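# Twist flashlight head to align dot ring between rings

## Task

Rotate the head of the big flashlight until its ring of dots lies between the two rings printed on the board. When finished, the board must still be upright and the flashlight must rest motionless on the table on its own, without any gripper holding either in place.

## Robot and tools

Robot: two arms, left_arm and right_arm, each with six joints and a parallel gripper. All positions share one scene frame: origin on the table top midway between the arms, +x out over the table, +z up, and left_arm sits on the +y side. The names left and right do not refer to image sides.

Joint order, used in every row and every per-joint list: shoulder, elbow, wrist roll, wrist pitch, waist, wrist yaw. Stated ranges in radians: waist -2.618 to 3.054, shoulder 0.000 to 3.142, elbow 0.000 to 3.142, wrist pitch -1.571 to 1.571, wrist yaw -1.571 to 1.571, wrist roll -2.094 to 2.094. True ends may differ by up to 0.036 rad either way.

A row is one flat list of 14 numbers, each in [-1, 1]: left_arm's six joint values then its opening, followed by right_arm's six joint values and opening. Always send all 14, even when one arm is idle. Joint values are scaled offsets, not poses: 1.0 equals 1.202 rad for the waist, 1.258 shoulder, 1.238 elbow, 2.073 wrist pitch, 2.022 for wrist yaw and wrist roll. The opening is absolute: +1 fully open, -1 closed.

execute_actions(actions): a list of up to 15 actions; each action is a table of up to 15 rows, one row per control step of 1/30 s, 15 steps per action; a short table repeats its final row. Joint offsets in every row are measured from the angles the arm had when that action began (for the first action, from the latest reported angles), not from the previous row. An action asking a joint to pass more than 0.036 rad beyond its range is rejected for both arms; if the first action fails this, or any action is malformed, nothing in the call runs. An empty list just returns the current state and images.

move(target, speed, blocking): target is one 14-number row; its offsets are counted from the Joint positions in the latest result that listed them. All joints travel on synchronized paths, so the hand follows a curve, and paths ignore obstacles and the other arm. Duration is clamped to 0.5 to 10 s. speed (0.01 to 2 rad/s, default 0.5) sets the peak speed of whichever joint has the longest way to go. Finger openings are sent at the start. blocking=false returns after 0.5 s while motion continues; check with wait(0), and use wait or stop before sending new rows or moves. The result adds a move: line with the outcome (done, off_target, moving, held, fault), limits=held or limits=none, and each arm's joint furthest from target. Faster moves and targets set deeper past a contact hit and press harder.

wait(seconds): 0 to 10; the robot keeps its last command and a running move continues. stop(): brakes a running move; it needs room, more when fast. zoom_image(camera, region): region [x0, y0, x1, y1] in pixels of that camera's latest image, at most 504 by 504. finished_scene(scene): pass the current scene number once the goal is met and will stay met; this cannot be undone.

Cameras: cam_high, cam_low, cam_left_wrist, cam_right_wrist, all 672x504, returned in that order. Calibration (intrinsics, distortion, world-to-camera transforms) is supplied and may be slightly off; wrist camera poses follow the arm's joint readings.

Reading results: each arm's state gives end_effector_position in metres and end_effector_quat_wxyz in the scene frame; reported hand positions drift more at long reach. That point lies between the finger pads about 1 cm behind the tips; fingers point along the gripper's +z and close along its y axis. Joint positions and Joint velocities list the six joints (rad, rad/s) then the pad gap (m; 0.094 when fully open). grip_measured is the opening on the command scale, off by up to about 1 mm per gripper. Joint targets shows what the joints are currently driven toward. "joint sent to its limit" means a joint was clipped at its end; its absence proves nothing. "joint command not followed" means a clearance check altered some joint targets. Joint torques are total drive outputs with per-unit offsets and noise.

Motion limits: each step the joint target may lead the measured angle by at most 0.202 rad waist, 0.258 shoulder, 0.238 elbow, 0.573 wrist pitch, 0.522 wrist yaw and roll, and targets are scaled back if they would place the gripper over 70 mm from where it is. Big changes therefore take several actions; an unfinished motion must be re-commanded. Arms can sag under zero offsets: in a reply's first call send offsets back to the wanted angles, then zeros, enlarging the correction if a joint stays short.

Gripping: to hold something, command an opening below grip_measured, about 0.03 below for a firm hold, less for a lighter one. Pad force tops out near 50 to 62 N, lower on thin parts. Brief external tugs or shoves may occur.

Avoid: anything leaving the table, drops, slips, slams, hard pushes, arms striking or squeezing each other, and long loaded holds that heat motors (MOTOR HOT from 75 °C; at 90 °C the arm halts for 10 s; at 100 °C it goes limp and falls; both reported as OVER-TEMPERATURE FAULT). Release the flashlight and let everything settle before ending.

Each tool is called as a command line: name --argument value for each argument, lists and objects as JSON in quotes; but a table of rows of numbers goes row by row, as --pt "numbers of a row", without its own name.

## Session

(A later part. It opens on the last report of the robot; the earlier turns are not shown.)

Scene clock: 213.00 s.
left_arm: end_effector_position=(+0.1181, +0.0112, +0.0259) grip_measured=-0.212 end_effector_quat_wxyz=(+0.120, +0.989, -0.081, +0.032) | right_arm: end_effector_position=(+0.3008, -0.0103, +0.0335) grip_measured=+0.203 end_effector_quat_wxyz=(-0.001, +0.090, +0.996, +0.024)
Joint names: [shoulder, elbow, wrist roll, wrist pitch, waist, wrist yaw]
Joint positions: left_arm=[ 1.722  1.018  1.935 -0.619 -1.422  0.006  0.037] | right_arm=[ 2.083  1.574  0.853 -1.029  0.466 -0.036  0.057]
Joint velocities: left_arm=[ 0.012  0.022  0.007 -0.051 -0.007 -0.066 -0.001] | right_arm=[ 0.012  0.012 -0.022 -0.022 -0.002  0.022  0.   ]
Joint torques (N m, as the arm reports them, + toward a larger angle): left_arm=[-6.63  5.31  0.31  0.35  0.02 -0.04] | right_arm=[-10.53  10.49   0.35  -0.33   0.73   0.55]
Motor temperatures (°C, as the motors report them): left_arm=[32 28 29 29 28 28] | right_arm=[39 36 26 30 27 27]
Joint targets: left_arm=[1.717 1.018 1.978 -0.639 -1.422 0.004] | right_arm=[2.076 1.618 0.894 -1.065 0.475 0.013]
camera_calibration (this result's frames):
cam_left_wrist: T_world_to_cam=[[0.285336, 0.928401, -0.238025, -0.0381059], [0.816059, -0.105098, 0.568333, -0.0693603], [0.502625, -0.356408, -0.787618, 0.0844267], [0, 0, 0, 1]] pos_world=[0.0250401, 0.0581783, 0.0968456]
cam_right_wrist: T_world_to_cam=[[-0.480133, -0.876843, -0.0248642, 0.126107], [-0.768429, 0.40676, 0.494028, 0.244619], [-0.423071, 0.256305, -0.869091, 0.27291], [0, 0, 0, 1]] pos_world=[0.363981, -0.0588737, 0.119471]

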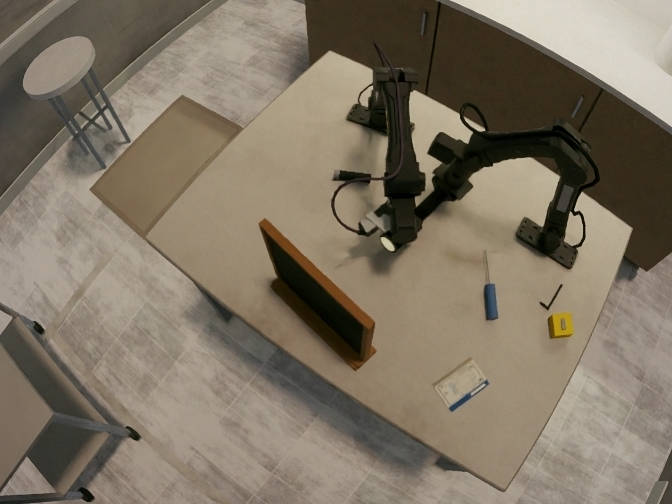

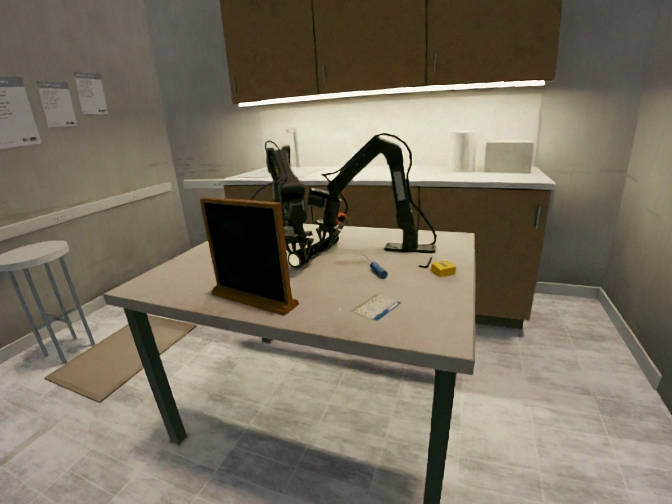

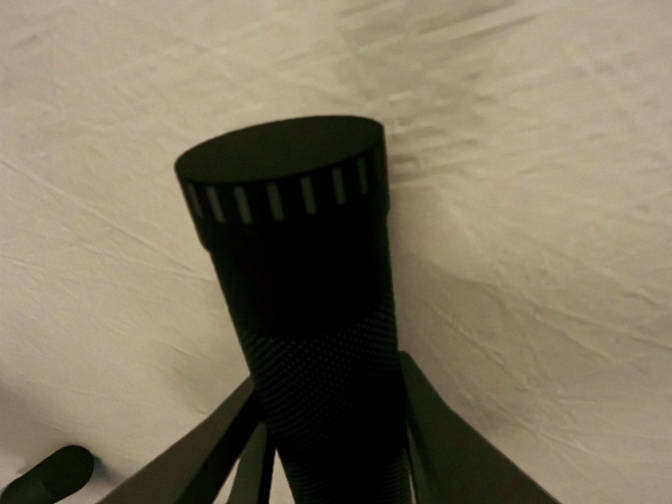

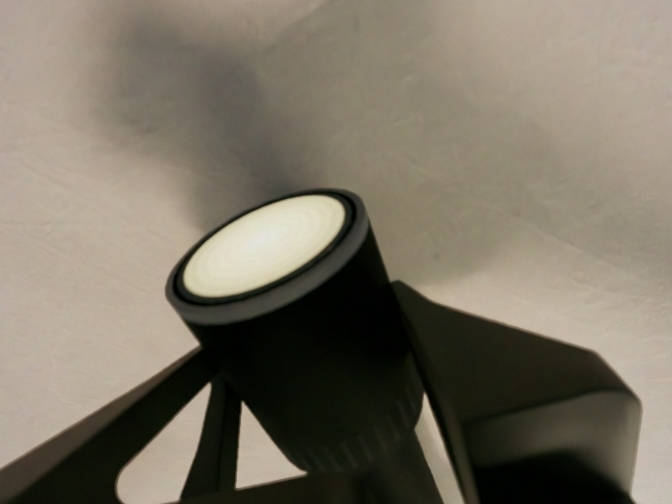

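move --target '[-0.004,0,0.021,-0.0096,0,-0.001,-0.5,0.157,0.2876,0.060,-0.1645,0.061,0.101,0.14]' --speed 0.3

Scene clock: 220.60 s.
left_arm: end_effector_position=(+0.1211, +0.0108, +0.0252) grip_measured=-0.212 end_effector_quat_wxyz=(+0.120, +0.989, -0.076, +0.034) | right_arm: end_effector_position=(+0.3040, -0.0080, +0.0348) grip_measured=+0.203 end_effector_quat_wxyz=(-0.010, +0.093, +0.991, -0.094)
Joint names: [shoulder, elbow, wrist roll, wrist pitch, waist, wrist yaw]
Joint positions: left_arm=[ 1.725  1.018  1.931 -0.613 -1.416  0.002  0.037] | right_arm=[ 2.285  1.889  0.933 -1.328  0.531  0.113  0.057]
Joint velocities: left_arm=[-0.002  0.002  0.037  0.066  0.007  0.007 -0.001] | right_arm=[-0.017  0.002 -0.037 -0.037 -0.012 -0.007  0.001]
Joint torques (N m, as the arm reports them, + toward a larger angle): left_arm=[-6.97  5.24  0.34  0.33 -0.34 -0.01] | right_arm=[-11.56  10.09   0.38  -0.76   0.66   0.67]
Motor temperatures (°C, as the motors report them): left_arm=[32 28 29 29 28 28] | right_arm=[40 37 26 30 27 27]
Joint targets: left_arm=[1.716 1.018 1.977 -0.638 -1.422 0.004] | right_arm=[2.281 1.930 0.974 -1.370 0.539 0.168]
move: off_target (left_arm, right_arm); limits=none; left_arm: farthest joint: the wrist roll, 0.047 radians from its target (0.043 radians at the start); right_arm: farthest joint: the wrist yaw, 0.055 radians from its target (0.205 radians at the start)
camera_calibration (this result's frames):
cam_left_wrist: T_world_to_cam=[[0.275748, 0.931123, -0.23869, -0.037633], [0.815372, -0.0950746, 0.571078, -0.0716174], [0.50905, -0.352095, -0.785428, 0.0813356], [0, 0, 0, 1]] pos_world=[0.0273681, 0.0568698, 0.0957998]
cam_right_wrist: T_world_to_cam=[[-0.48177, -0.853501, 0.198579, 0.12265], [-0.747779, 0.518563, 0.414631, 0.242869], [-0.456864, 0.0512637, -0.888058, 0.284068], [0, 0, 0, 1]] pos_world=[0.370482, -0.0358233, 0.127213]

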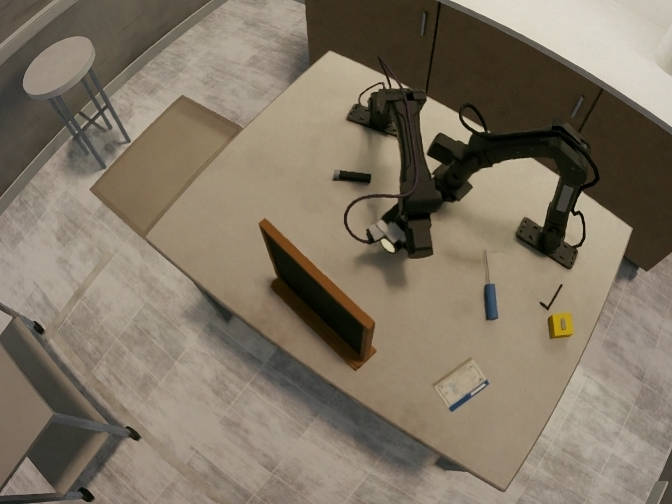

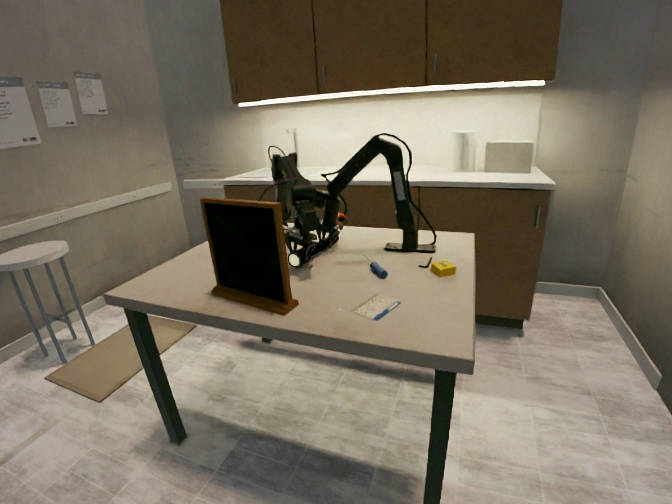

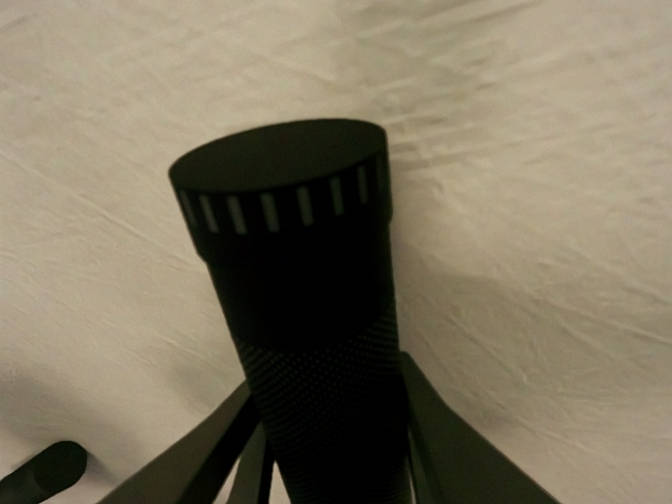

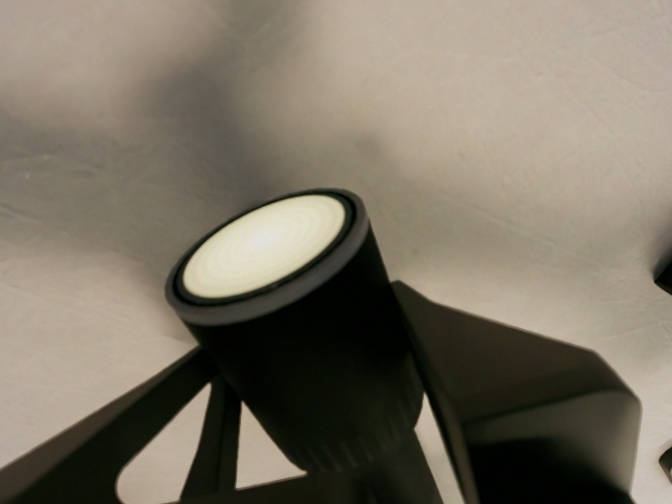

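execute_actions --actions '[[[-0.006,0,0.02,-0.01,0,0,-0.5,-0.003,0.03,0.015,-0.015,0.005,0.02,0.16],[-0.006,0,0.02,-0.01,0,0,-0.5,-0.003,0.028,0.01,-0.01,0.003,0.014,0.18],[-0.006,0,0.02,-0.01,0,0,-0.5,-0.003,0.026,0.005,-0.005,0.002,0.007,0.2],[-0.006,0,0.02,-0.01,0,0,-0.5,-0.003,0.024,0,0,0,0,0.22],[-0.006,0,0.02,-0.01,0,0,-0.5,-0.003,0.024,0,0,0,0,0.26],[-0.006,0,0.02,-0.01,0,0,-0.5,-0.003,0.024,0,0,0,0,0.32],[-0.006,0,0.02,-0.01,0,0,-0.5,-0.003,0.024,0,0,0,0,0.4],[-0.006,0,0.02,-0.01,0,0,-0.5,-0.003,0.024,0,0,0,0,0.5],[-0.006,0,0.02,-0.01,0,0,-0.5,-0.003,0.024,0,0,0,0,0.6],[-0.006,0,0.02,-0.01,0,0,-0.5,-0.003,0.024,0,0,0,0,0.7],[-0.006,0,0.02,-0.01,0,0,-0.5,-0.003,0.024,0,0,0,0,0.8],[-0.006,0,0.02,-0.01,0,0,-0.5,-0.003,0.024,0,0,0,0,0.9],[-0.006,0,0.02,-0.01,0,0,-0.5,-0.003,0.024,0,0,0,0,1.0]]]'

move --target '[-0.006,0,0.015,-0.008,0,0,-0.5,-1.0,-0.87,-0.46,0.66,-0.275,-0.056,1.0]' --speed 1.0

Scene clock: 249.83 s.
left_arm: end_effector_position=(+0.1200, +0.0152, +0.0222) grip_measured=-0.212 end_effector_quat_wxyz=(+0.109, +0.990, -0.086, +0.032) | right_arm: end_effector_position=(+0.3036, -0.0070, +0.0346) grip_measured=+1.000 end_effector_quat_wxyz=(-0.011, +0.091, +0.992, -0.092)
Joint names: [shoulder, elbow, wrist roll, wrist pitch, waist, wrist yaw]
Joint positions: left_arm=[ 1.73   1.017  1.95  -0.629 -1.416  0.003  0.037] | right_arm=[ 2.285  1.889  0.928 -1.327  0.531  0.107  0.094]
Joint velocities: left_arm=[ 0.007 -0.012 -0.051 -0.037  0.007 -0.051 -0.   ] | right_arm=[-0.007 -0.007 -0.037  0.037  0.027 -0.007  0.   ]
Joint torques (N m, as the arm reports them, + toward a larger angle): left_arm=[-7.23  5.12  0.17  0.51 -0.02 -0.02] | right_arm=[-11.57   8.99   0.06  -0.3   -0.02   0.16]
Motor temperatures (°C, as the motors report them): left_arm=[32 28 29 28 28 28] | right_arm=[41 37 26 30 27 28]
Joint targets: left_arm=[1.717 1.018 1.971 -0.634 -1.416 0.002] | right_arm=[2.281 1.919 0.933 -1.328 0.531 0.113]
camera_calibration (this result's frames):
cam_left_wrist: T_world_to_cam=[[0.292978, 0.930914, -0.218089, -0.0447333], [0.81381, -0.123067, 0.567951, -0.0679217], [0.501874, -0.343879, -0.793643, 0.0820256], [0, 0, 0, 1]] pos_world=[0.0272147, 0.0614909, 0.0939194]
cam_right_wrist: T_world_to_cam=[[-0.477641, -0.856487, 0.195677, 0.122153], [-0.748352, 0.513313, 0.420094, 0.242061], [-0.460248, 0.0542187, -0.886133, 0.284659], [0, 0, 0, 1]] pos_world=[0.370506, -0.0350642, 0.126655]

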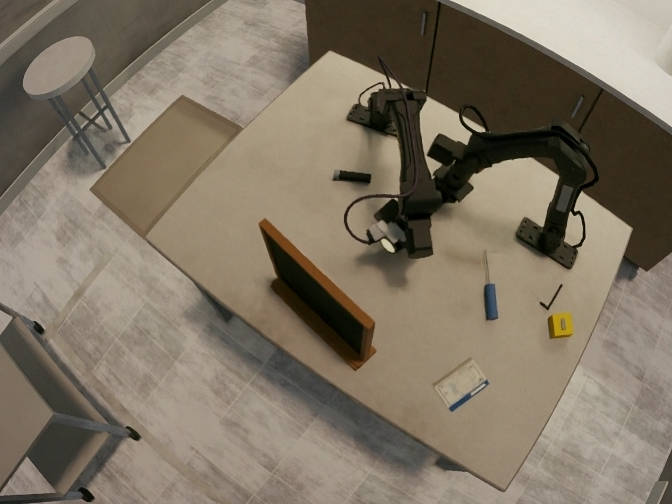

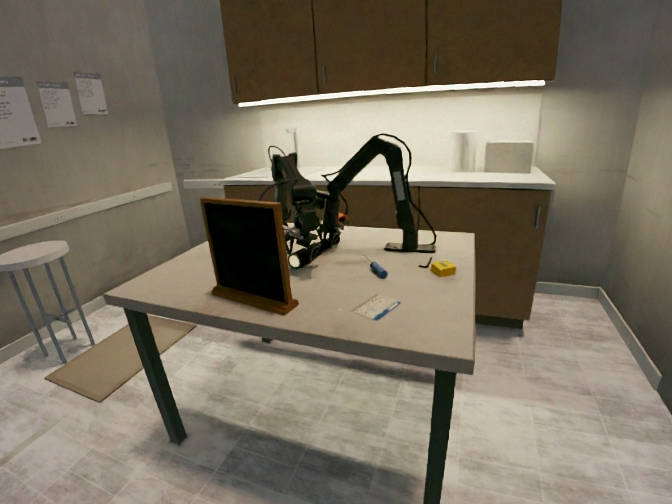

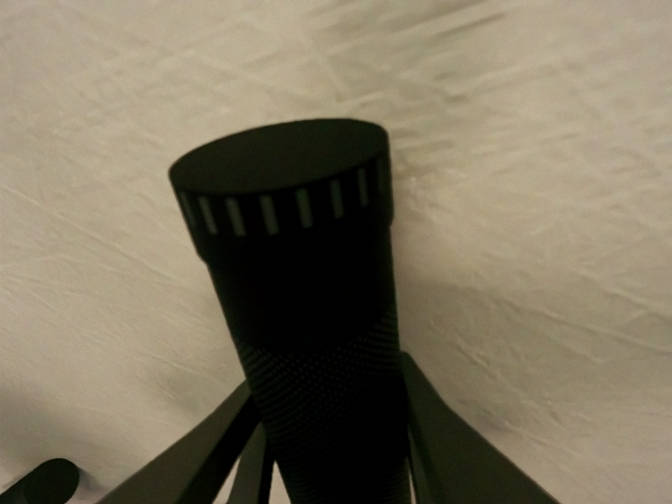

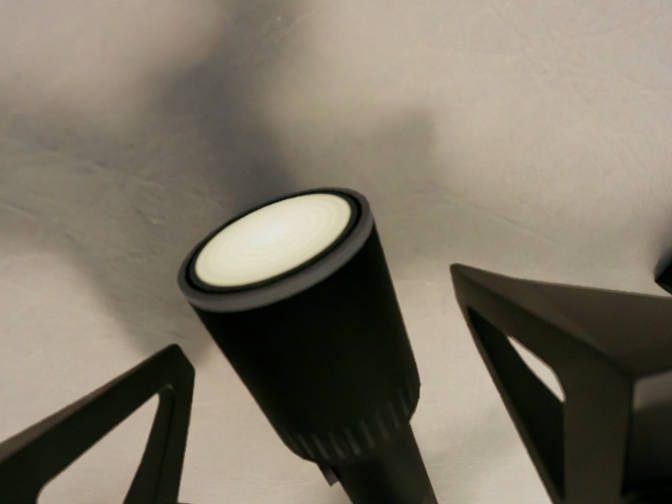

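Scene clock: 252.13 s.
left_arm: end_effector_position=(+0.1200, +0.0155, +0.0221) grip_measured=-0.212 end_effector_quat_wxyz=(+0.109, +0.990, -0.087, +0.032) | right_arm: end_effector_position=(+0.3420, -0.1101, +0.3018) grip_measured=+1.000 end_effector_quat_wxyz=(+0.618, -0.157, +0.759, +0.132)
Joint names: [shoulder, elbow, wrist roll, wrist pitch, waist, wrist yaw]
Joint positions: left_arm=[ 1.73   1.017  1.952 -0.63  -1.416  0.003  0.037] | right_arm=[1.044 0.823 0.005 0.018 0.21  0.001 0.094]
Joint velocities: left_arm=[ 0.007 -0.012  0.007 -0.007 -0.002 -0.007 -0.002] | right_arm=[ 0.012  0.007  0.007  0.066  0.002 -0.022  0.   ]
Joint torques (N m, as the arm reports them, + toward a larger angle): left_arm=[-6.84  5.26  0.22  0.39  0.04  0.  ] | right_arm=[-3.67  7.33 -0.03  2.02 -0.68 -0.06]
Motor temperatures (°C, as the motors report them): left_arm=[32 28 29 28 28 28] | right_arm=[41 36 26 30 27 28]
Joint targets: left_arm=[1.723 1.017 1.980 -0.645 -1.416 0.003] | right_arm=[1.027 0.812 -0.002 0.041 0.201 -0.006]
move: off_target (left_arm, right_arm); limits=none; left_arm: farthest joint: the wrist roll, 0.028 radians from its target (0.030 radians at the start); right_arm: farthest joint: the wrist pitch, 0.023 radians from its target (1.368 radians at the start)
camera_calibration (this result's frames):
cam_left_wrist: T_world_to_cam=[[0.295112, 0.930524, -0.216873, -0.0452601], [0.813379, -0.125574, 0.56802, -0.0677165], [0.501322, -0.34403, -0.793927, 0.0821715], [0, 0, 0, 1]] pos_world=[0.0272415, 0.0618816, 0.0938867]
cam_right_wrist: T_world_to_cam=[[0.305373, -0.900622, -0.309238, -0.120375], [-0.696322, 0.0103138, -0.717656, 0.481647], [0.649526, 0.434482, -0.623973, 0.127927], [0, 0, 0, 1]] pos_world=[0.289048, -0.168962, 0.388255]

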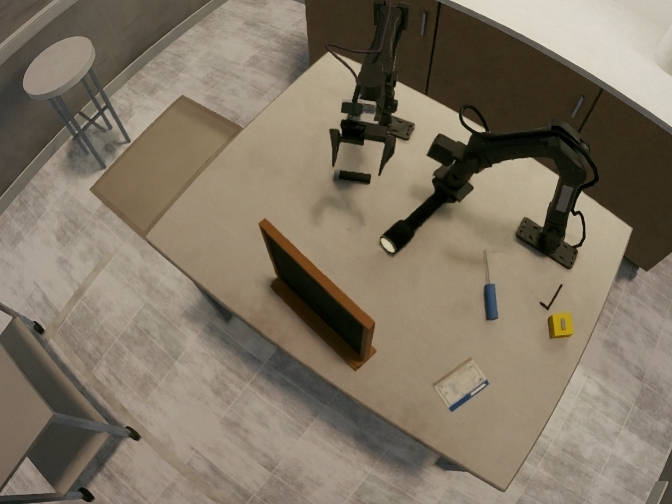

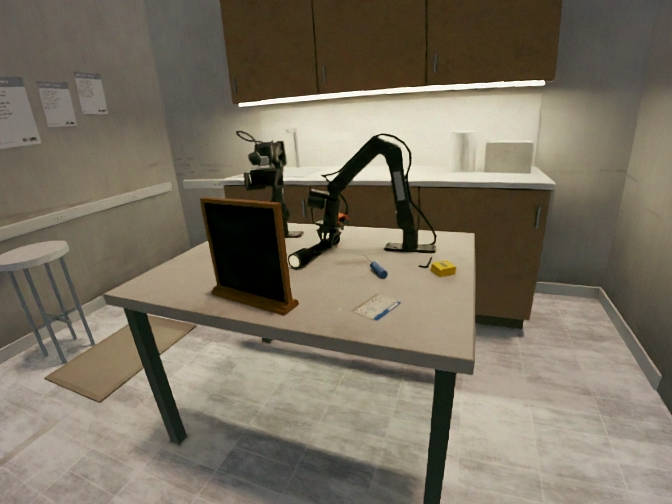

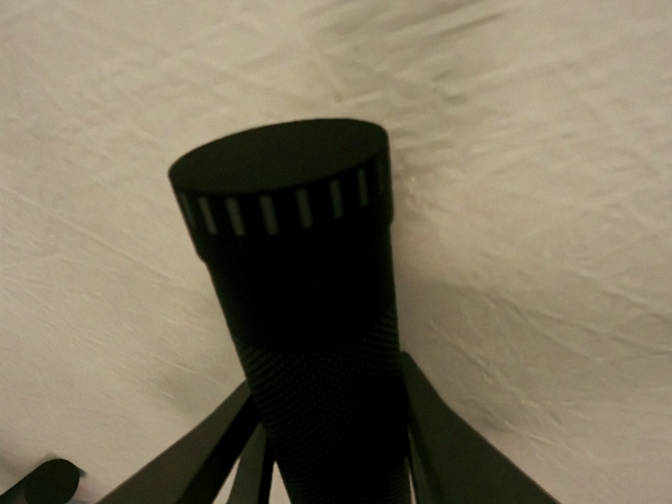

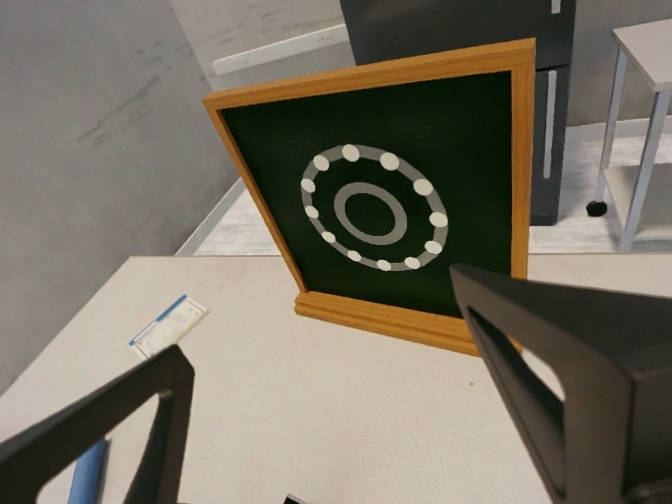

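zoom_image --camera "cam_right_wrist" --region '[280, 120, 470, 290]'

Region (280, 120, 470, 290) of cam_right_wrist's 672x504 image, scaled by 2.653, with more detail than that image has; it fills the top 451 rows of this view, and the rest is white.

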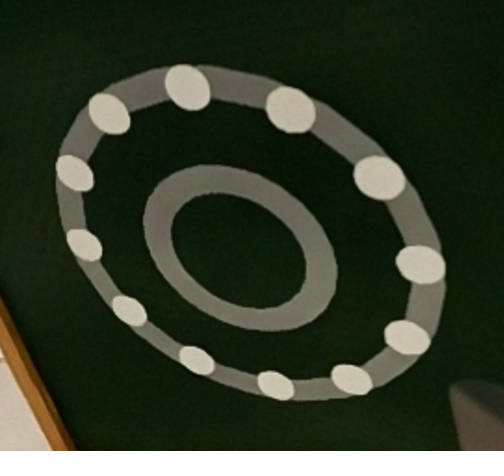

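move --target '[-0.006,0,0.012,-0.005,0,0,-0.5,0.8585,0.8155,0.3925,-0.5897,0.237,0.074,0.8]' --speed 1.2

Scene clock: 296.27 s.
left_arm: end_effector_position=(+0.1200, +0.0155, +0.0221) grip_measured=-0.212 end_effector_quat_wxyz=(+0.109, +0.990, -0.087, +0.032) | right_arm: end_effector_position=(+0.3313, -0.0106, +0.0690) grip_measured=+0.802 end_effector_quat_wxyz=(+0.061, +0.049, +0.996, -0.035)
Joint names: [shoulder, elbow, wrist roll, wrist pitch, waist, wrist yaw]
Joint positions: left_arm=[ 1.73   1.017  1.952 -0.63  -1.416  0.003  0.037] | right_arm=[ 2.141  1.8    0.793 -1.187  0.493  0.134  0.085]
Joint velocities: left_arm=[-0.022  0.012 -0.095 -0.037 -0.002 -0.051  0.   ] | right_arm=[-0.007  0.022 -0.007 -0.022 -0.012  0.007  0.   ]
Joint torques (N m, as the arm reports them, + toward a larger angle): left_arm=[-6.89  5.16  0.2   0.45  0.03 -0.03] | right_arm=[-11.78   9.74   0.07  -0.11   0.26   0.29]
Motor temperatures (°C, as the motors report them): left_arm=[32 28 29 28 28 28] | right_arm=[37 35 25 39 27 27]
Joint targets: left_arm=[1.723 1.017 1.977 -0.641 -1.416 0.003] | right_arm=[2.124 1.833 0.799 -1.204 0.495 0.150]
move: off_target (left_arm, right_arm); limits=none; left_arm: farthest joint: the wrist roll, 0.024 radians from its target (0.024 radians at the start); right_arm: farthest joint: the elbow, 0.033 radians from its target (1.009 radians at the start)
camera_calibration (this result's frames):
cam_left_wrist: T_world_to_cam=[[0.295112, 0.930524, -0.216873, -0.0452601], [0.813379, -0.125574, 0.56802, -0.0677165], [0.501322, -0.34403, -0.793927, 0.0821715], [0, 0, 0, 1]] pos_world=[0.0272415, 0.0618816, 0.0938867]
cam_right_wrist: T_world_to_cam=[[-0.409567, -0.911419, 0.0396258, 0.113199], [-0.849083, 0.396721, 0.348813, 0.287234], [-0.333636, 0.109217, -0.936354, 0.290139], [0, 0, 0, 1]] pos_world=[0.387049, -0.042468, 0.166996]

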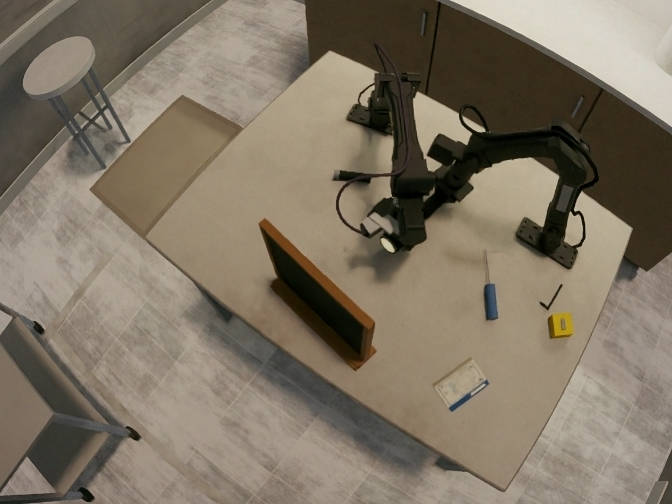

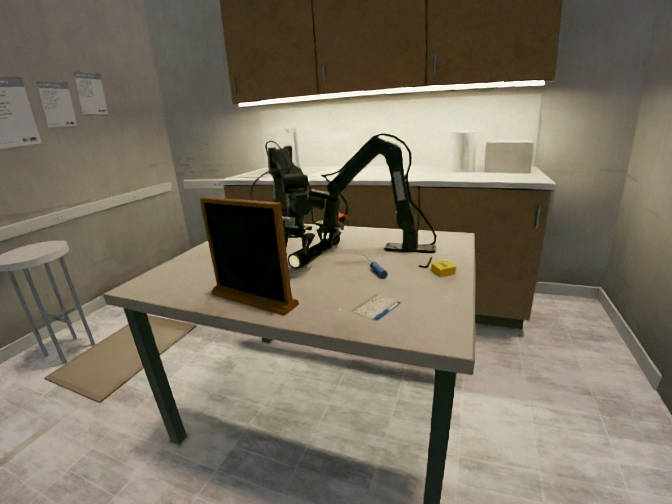

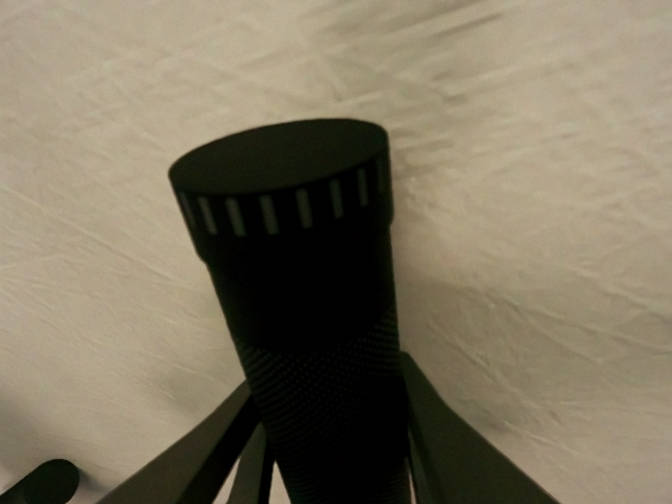

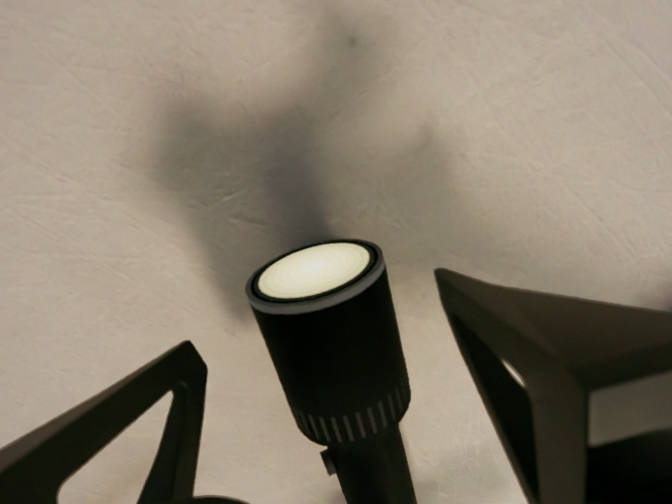

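move --target '[-0.006,0,0.012,-0.005,0,0,-0.5,0.195,0.232,0.100,-0.156,0.062,0.029,0.7]' --speed 0.6

Scene clock: 302.80 s.
left_arm: end_effector_position=(+0.1200, +0.0155, +0.0221) grip_measured=-0.212 end_effector_quat_wxyz=(+0.109, +0.990, -0.087, +0.032) | right_arm: end_effector_position=(+0.3015, -0.0083, +0.0365) grip_measured=+0.702 end_effector_quat_wxyz=(-0.015, +0.097, +0.983, -0.154)
Joint names: [shoulder, elbow, wrist roll, wrist pitch, waist, wrist yaw]
Joint positions: left_arm=[ 1.73   1.017  1.952 -0.63  -1.416  0.003  0.037] | right_arm=[ 2.391  2.053  0.988 -1.49   0.563  0.176  0.08 ]
Joint velocities: left_arm=[-0.002 -0.002  0.051 -0.007 -0.007  0.081 -0.001] | right_arm=[-0.007 -0.012  0.037  0.007 -0.002 -0.051 -0.001]
Joint torques (N m, as the arm reports them, + toward a larger angle): left_arm=[-6.91  5.08  0.19  0.46  0.07 -0.01] | right_arm=[-12.17   9.15   0.07  -0.73   0.39   0.34]
Motor temperatures (°C, as the motors report them): left_arm=[32 28 29 28 28 28] | right_arm=[38 36 25 37 27 27]
Joint targets: left_arm=[1.723 1.017 1.977 -0.641 -1.416 0.003] | right_arm=[2.386 2.087 0.996 -1.510 0.567 0.193]
move: off_target (left_arm, right_arm); limits=none; left_arm: farthest joint: the wrist roll, 0.024 radians from its target (0.024 radians at the start); right_arm: farthest joint: the elbow, 0.034 radians from its target (0.288 radians at the start)
camera_calibration (this result's frames):
cam_left_wrist: T_world_to_cam=[[0.295112, 0.930524, -0.216873, -0.0452601], [0.813379, -0.125574, 0.56802, -0.0677165], [0.501322, -0.34403, -0.793927, 0.0821715], [0, 0, 0, 1]] pos_world=[0.0272415, 0.0618816, 0.0938867]
cam_right_wrist: T_world_to_cam=[[-0.484183, -0.818847, 0.308313, 0.117801], [-0.734657, 0.571852, 0.365053, 0.238703], [-0.475232, -0.0497516, -0.878453, 0.288841], [0, 0, 0, 1]] pos_world=[0.369669, -0.0256715, 0.130275]

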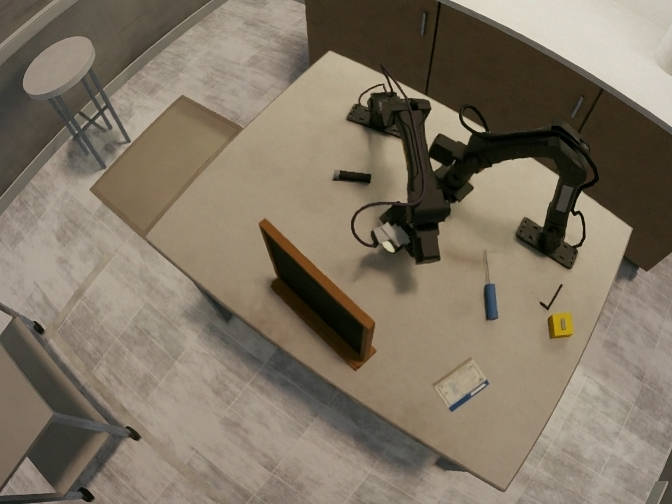

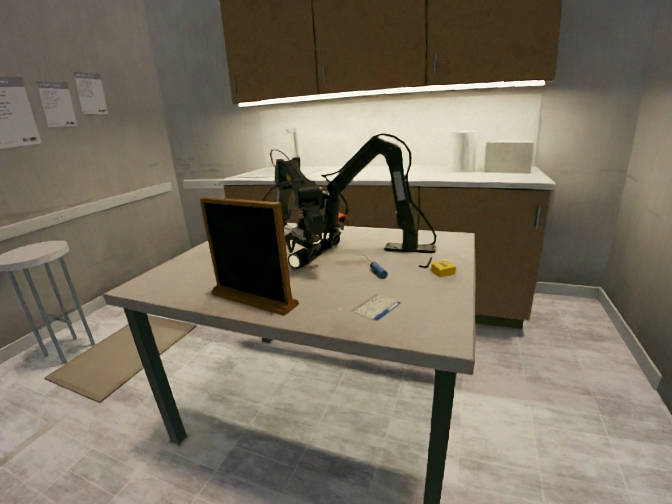

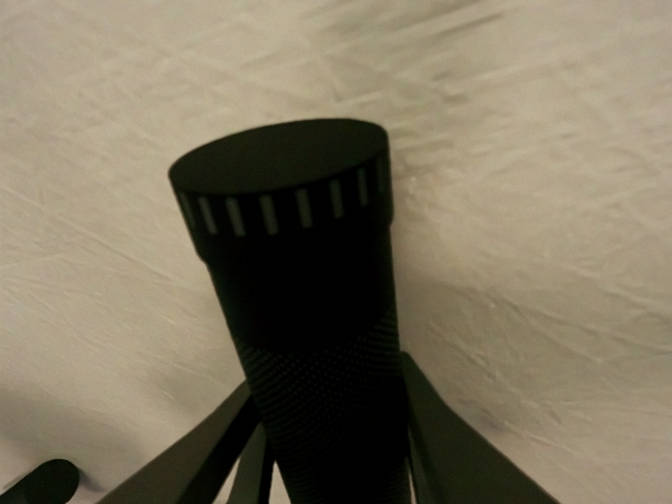

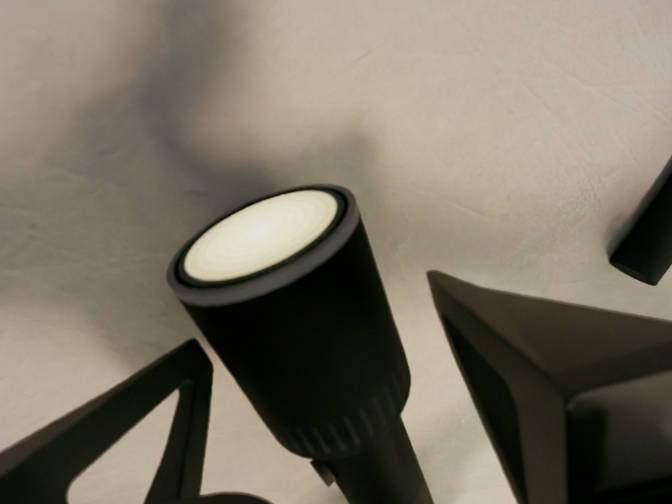

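execute_actions --actions '[[[-0.006,0,0.012,-0.005,0,0,-0.5,-0.002,0.027,0,-0.008,0,0.004,0.62],[-0.006,0,0.012,-0.005,0,0,-0.5,0,0.027,0,-0.008,0,0.004,0.54],[-0.006,0,0.012,-0.005,0,0,-0.5,0.002,0.027,0,-0.008,0,0.004,0.46],[-0.006,0,0.012,-0.005,0,0,-0.5,0.003,0.027,0,-0.008,0,0.004,0.4],[-0.006,0,0.012,-0.005,0,0,-0.5,0.003,0.027,0,-0.008,0,0.004,0.35],[-0.006,0,0.012,-0.005,0,0,-0.5,0.003,0.027,0,-0.008,0,0.004,0.31],[-0.006,0,0.012,-0.005,0,0,-0.5,0.003,0.027,0,-0.008,0,0.004,0.28],[-0.006,0,0.012,-0.005,0,0,-0.5,0.003,0.027,0,-0.008,0,0.004,0.25],[-0.006,0,0.012,-0.005,0,0,-0.5,0.003,0.027,0,-0.008,0,0.004,0.23],[-0.006,0,0.012,-0.005,0,0,-0.5,0.003,0.027,0,-0.008,0,0.004,0.21],[-0.006,0,0.012,-0.005,0,0,-0.5,0.003,0.027,0,-0.008,0,0.004,0.19],[-0.006,0,0.012,-0.005,0,0,-0.5,0.003,0.027,0,-0.008,0,0.004,0.17],[-0.006,0,0.012,-0.005,0,0,-0.5,0.003,0.027,0,-0.008,0,0.004,0.15],[-0.006,0,0.012,-0.005,0,0,-0.5,0.003,0.027,0,-0.008,0,0.004,0.14]]]'

Scene clock: 312.07 s.
left_arm: end_effector_position=(+0.1198, +0.0155, +0.0221) grip_measured=-0.212 end_effector_quat_wxyz=(+0.109, +0.989, -0.091, +0.031) | right_arm: end_effector_position=(+0.3012, -0.0083, +0.0359) grip_measured=+0.188 end_effector_quat_wxyz=(-0.016, +0.097, +0.983, -0.154)
Joint names: [shoulder, elbow, wrist roll, wrist pitch, waist, wrist yaw]
Joint positions: left_arm=[ 1.73   1.017  1.961 -0.63  -1.416  0.004  0.037] | right_arm=[ 2.393  2.053  0.988 -1.491  0.563  0.175  0.056]
Joint velocities: left_arm=[ 0.007 -0.007 -0.022  0.007 -0.017 -0.022 -0.001] | right_arm=[-0.012  0.007  0.022  0.066 -0.002  0.051  0.   ]
Joint torques (N m, as the arm reports them, + toward a larger angle): left_arm=[-6.9   5.11  0.12  0.41  0.01 -0.03] | right_arm=[-11.53   9.14   0.02  -0.69  -0.02   0.24]
Motor temperatures (°C, as the motors report them): left_arm=[32 28 29 28 28 28] | right_arm=[40 36 25 35 27 27]
Joint targets: left_arm=[1.723 1.017 1.976 -0.641 -1.416 0.003] | right_arm=[2.395 2.087 0.988 -1.507 0.563 0.184]
camera_calibration (this result's frames):
cam_left_wrist: T_world_to_cam=[[0.303842, 0.927811, -0.216442, -0.0461755], [0.811662, -0.133125, 0.568755, -0.0672536], [0.498883, -0.34849, -0.793518, 0.0826098], [0, 0, 0, 1]] pos_world=[0.0274046, 0.0626777, 0.0938089]
cam_right_wrist: T_world_to_cam=[[-0.484093, -0.818359, 0.309746, 0.117753], [-0.733542, 0.572535, 0.366224, 0.238332], [-0.477043, -0.0499245, -0.877461, 0.288686], [0, 0, 0, 1]] pos_world=[0.369545, -0.0256769, 0.129554]

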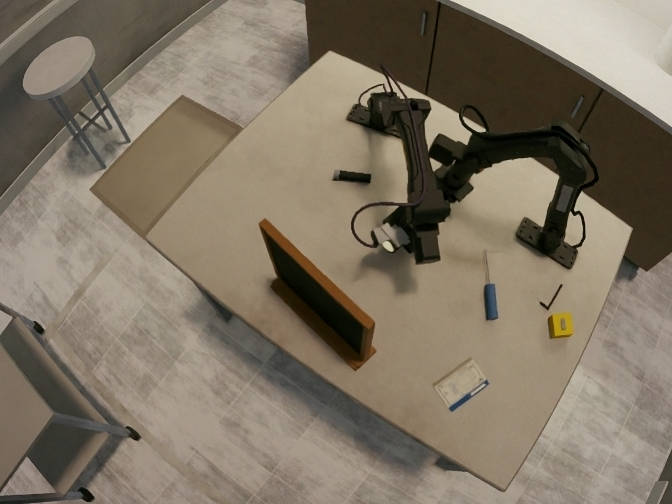

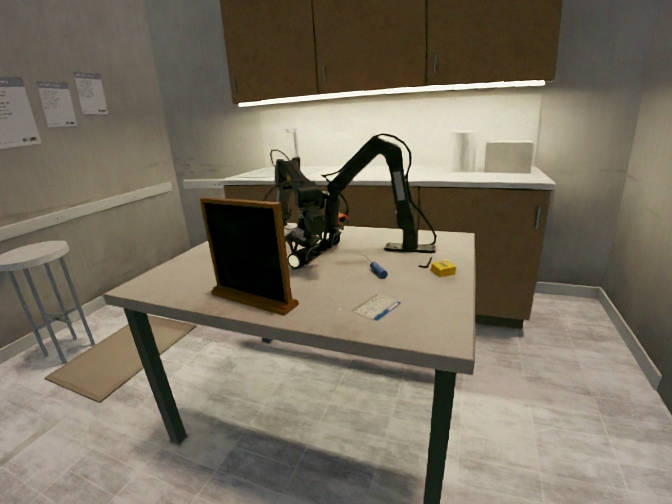

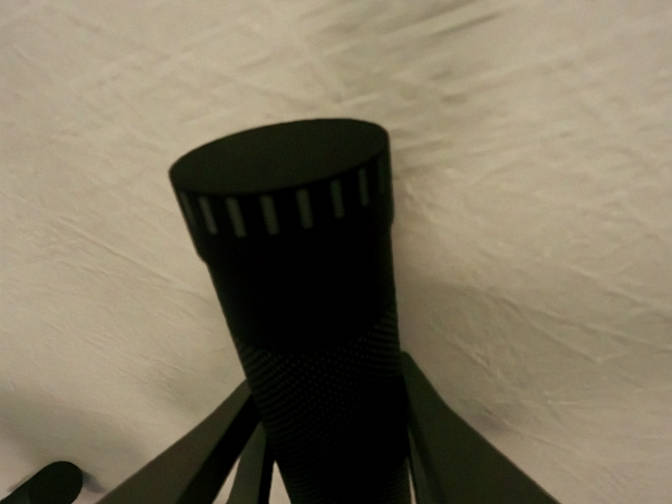

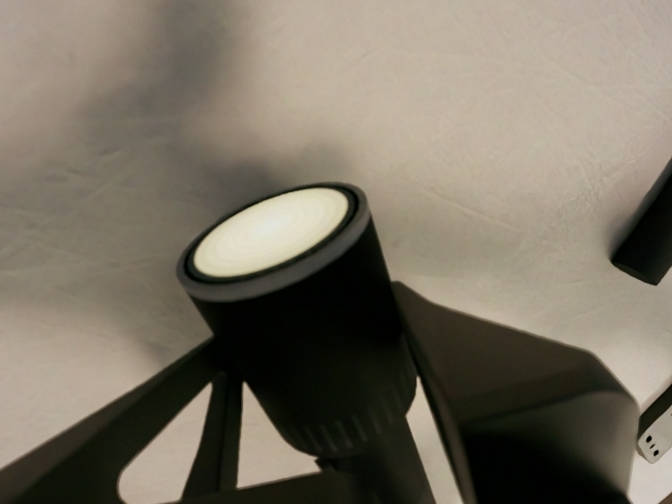

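execute_actions --actions '[[[-0.006,0,0.008,-0.005,0,0,-0.5,0,0.027,0,-0.008,0,0.004,0.2],[-0.006,0,0.008,-0.005,0,0,-0.5,0,0.027,0,-0.008,0,0.004,0.28],[-0.006,0,0.008,-0.005,0,0,-0.5,0.002,0.027,0,-0.008,0,0.004,0.34],[-0.006,0,0.008,-0.005,0,0,-0.5,0.004,0.027,0,-0.008,0,0.004,0.34],[-0.006,0,0.008,-0.005,0,0,-0.5,0.006,0.027,0,-0.008,0,0.004,0.34],[-0.006,0,0.008,-0.005,0,0,-0.5,0.009,0.027,0,-0.008,0,0.004,0.34],[-0.006,0,0.008,-0.005,0,0,-0.5,0.012,0.027,0,-0.008,0,0.004,0.34],[-0.006,0,0.008,-0.005,0,0,-0.5,0.014,0.027,0,-0.008,0,0.004,0.34]]]'

Scene clock: 322.87 s.
left_arm: end_effector_position=(+0.1198, +0.0155, +0.0221) grip_measured=-0.212 end_effector_quat_wxyz=(+0.109, +0.989, -0.091, +0.031) | right_arm: end_effector_position=(+0.2997, -0.0098, +0.0277) grip_measured=+0.338 end_effector_quat_wxyz=(-0.023, +0.096, +0.982, -0.163)
Joint names: [shoulder, elbow, wrist roll, wrist pitch, waist, wrist yaw]
Joint positions: left_arm=[ 1.73   1.017  1.962 -0.63  -1.416  0.004  0.037] | right_arm=[ 2.414  2.053  0.988 -1.492  0.563  0.175  0.063]
Joint velocities: left_arm=[ 0.012  0.007 -0.037 -0.007 -0.012 -0.037 -0.001] | right_arm=[-0.022 -0.007 -0.007  0.007  0.002 -0.022  0.001]
Joint torques (N m, as the arm reports them, + toward a larger angle): left_arm=[-6.88  5.09  0.11  0.45  0.01  0.  ] | right_arm=[-12.24   9.17   0.03  -0.75  -0.06   0.22]
Motor temperatures (°C, as the motors report them): left_arm=[32 28 29 28 28 28] | right_arm=[41 36 25 34 27 27]
Joint targets: left_arm=[1.723 1.017 1.978 -0.641 -1.416 0.004] | right_arm=[2.410 2.087 0.988 -1.507 0.563 0.183]
camera_calibration (this result's frames):
cam_left_wrist: T_world_to_cam=[[0.304205, 0.927701, -0.216402, -0.0462182], [0.811565, -0.133435, 0.568821, -0.0672386], [0.498821, -0.348662, -0.793481, 0.0826192], [0, 0, 0, 1]] pos_world=[0.0274161, 0.0627109, 0.0938019]
cam_right_wrist: T_world_to_cam=[[-0.478913, -0.813354, 0.3303, 0.116324], [-0.727591, 0.578285, 0.36905, 0.239266], [-0.491176, -0.0635798, -0.868737, 0.284555], [0, 0, 0, 1]] pos_world=[0.369563, -0.0256592, 0.120481]

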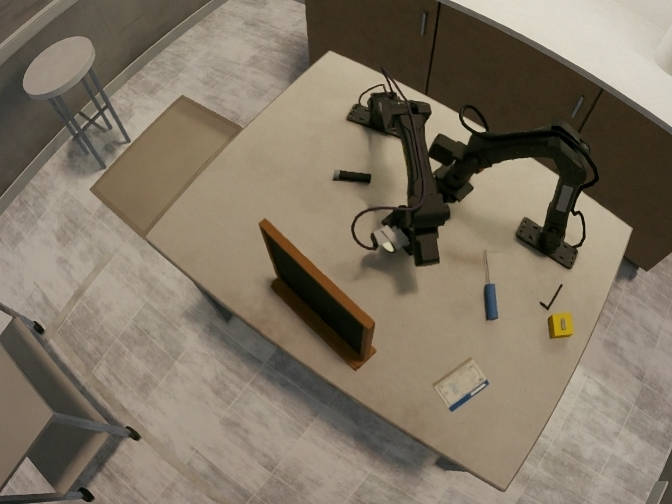

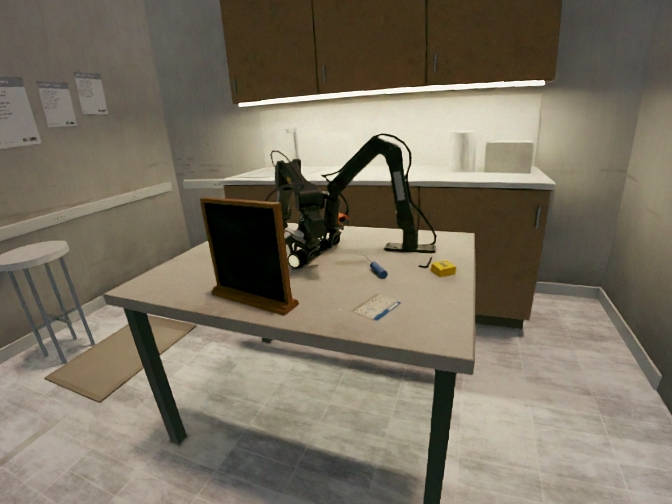

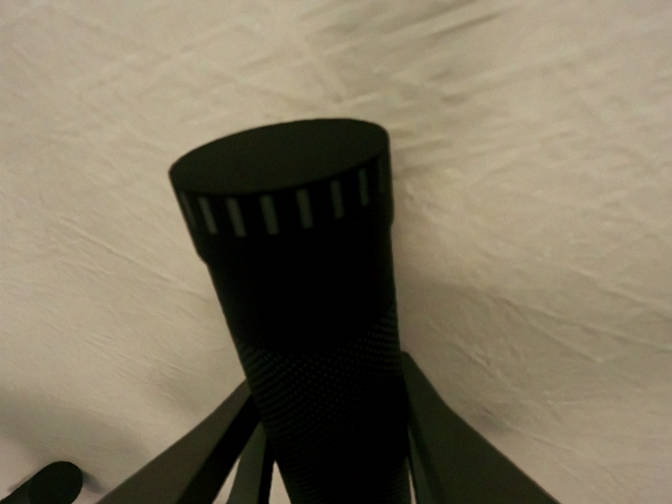

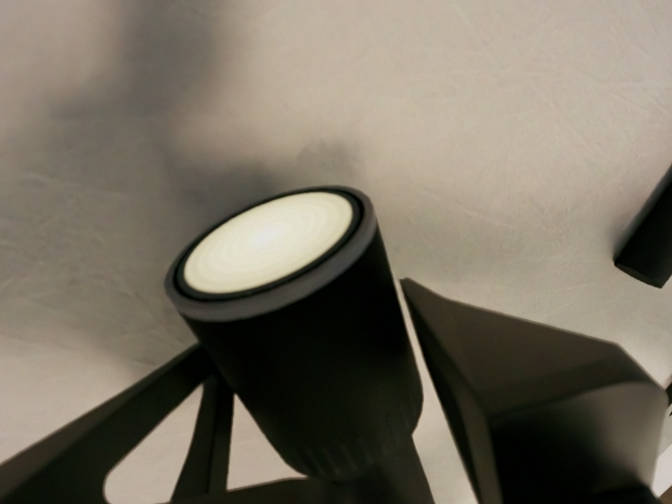

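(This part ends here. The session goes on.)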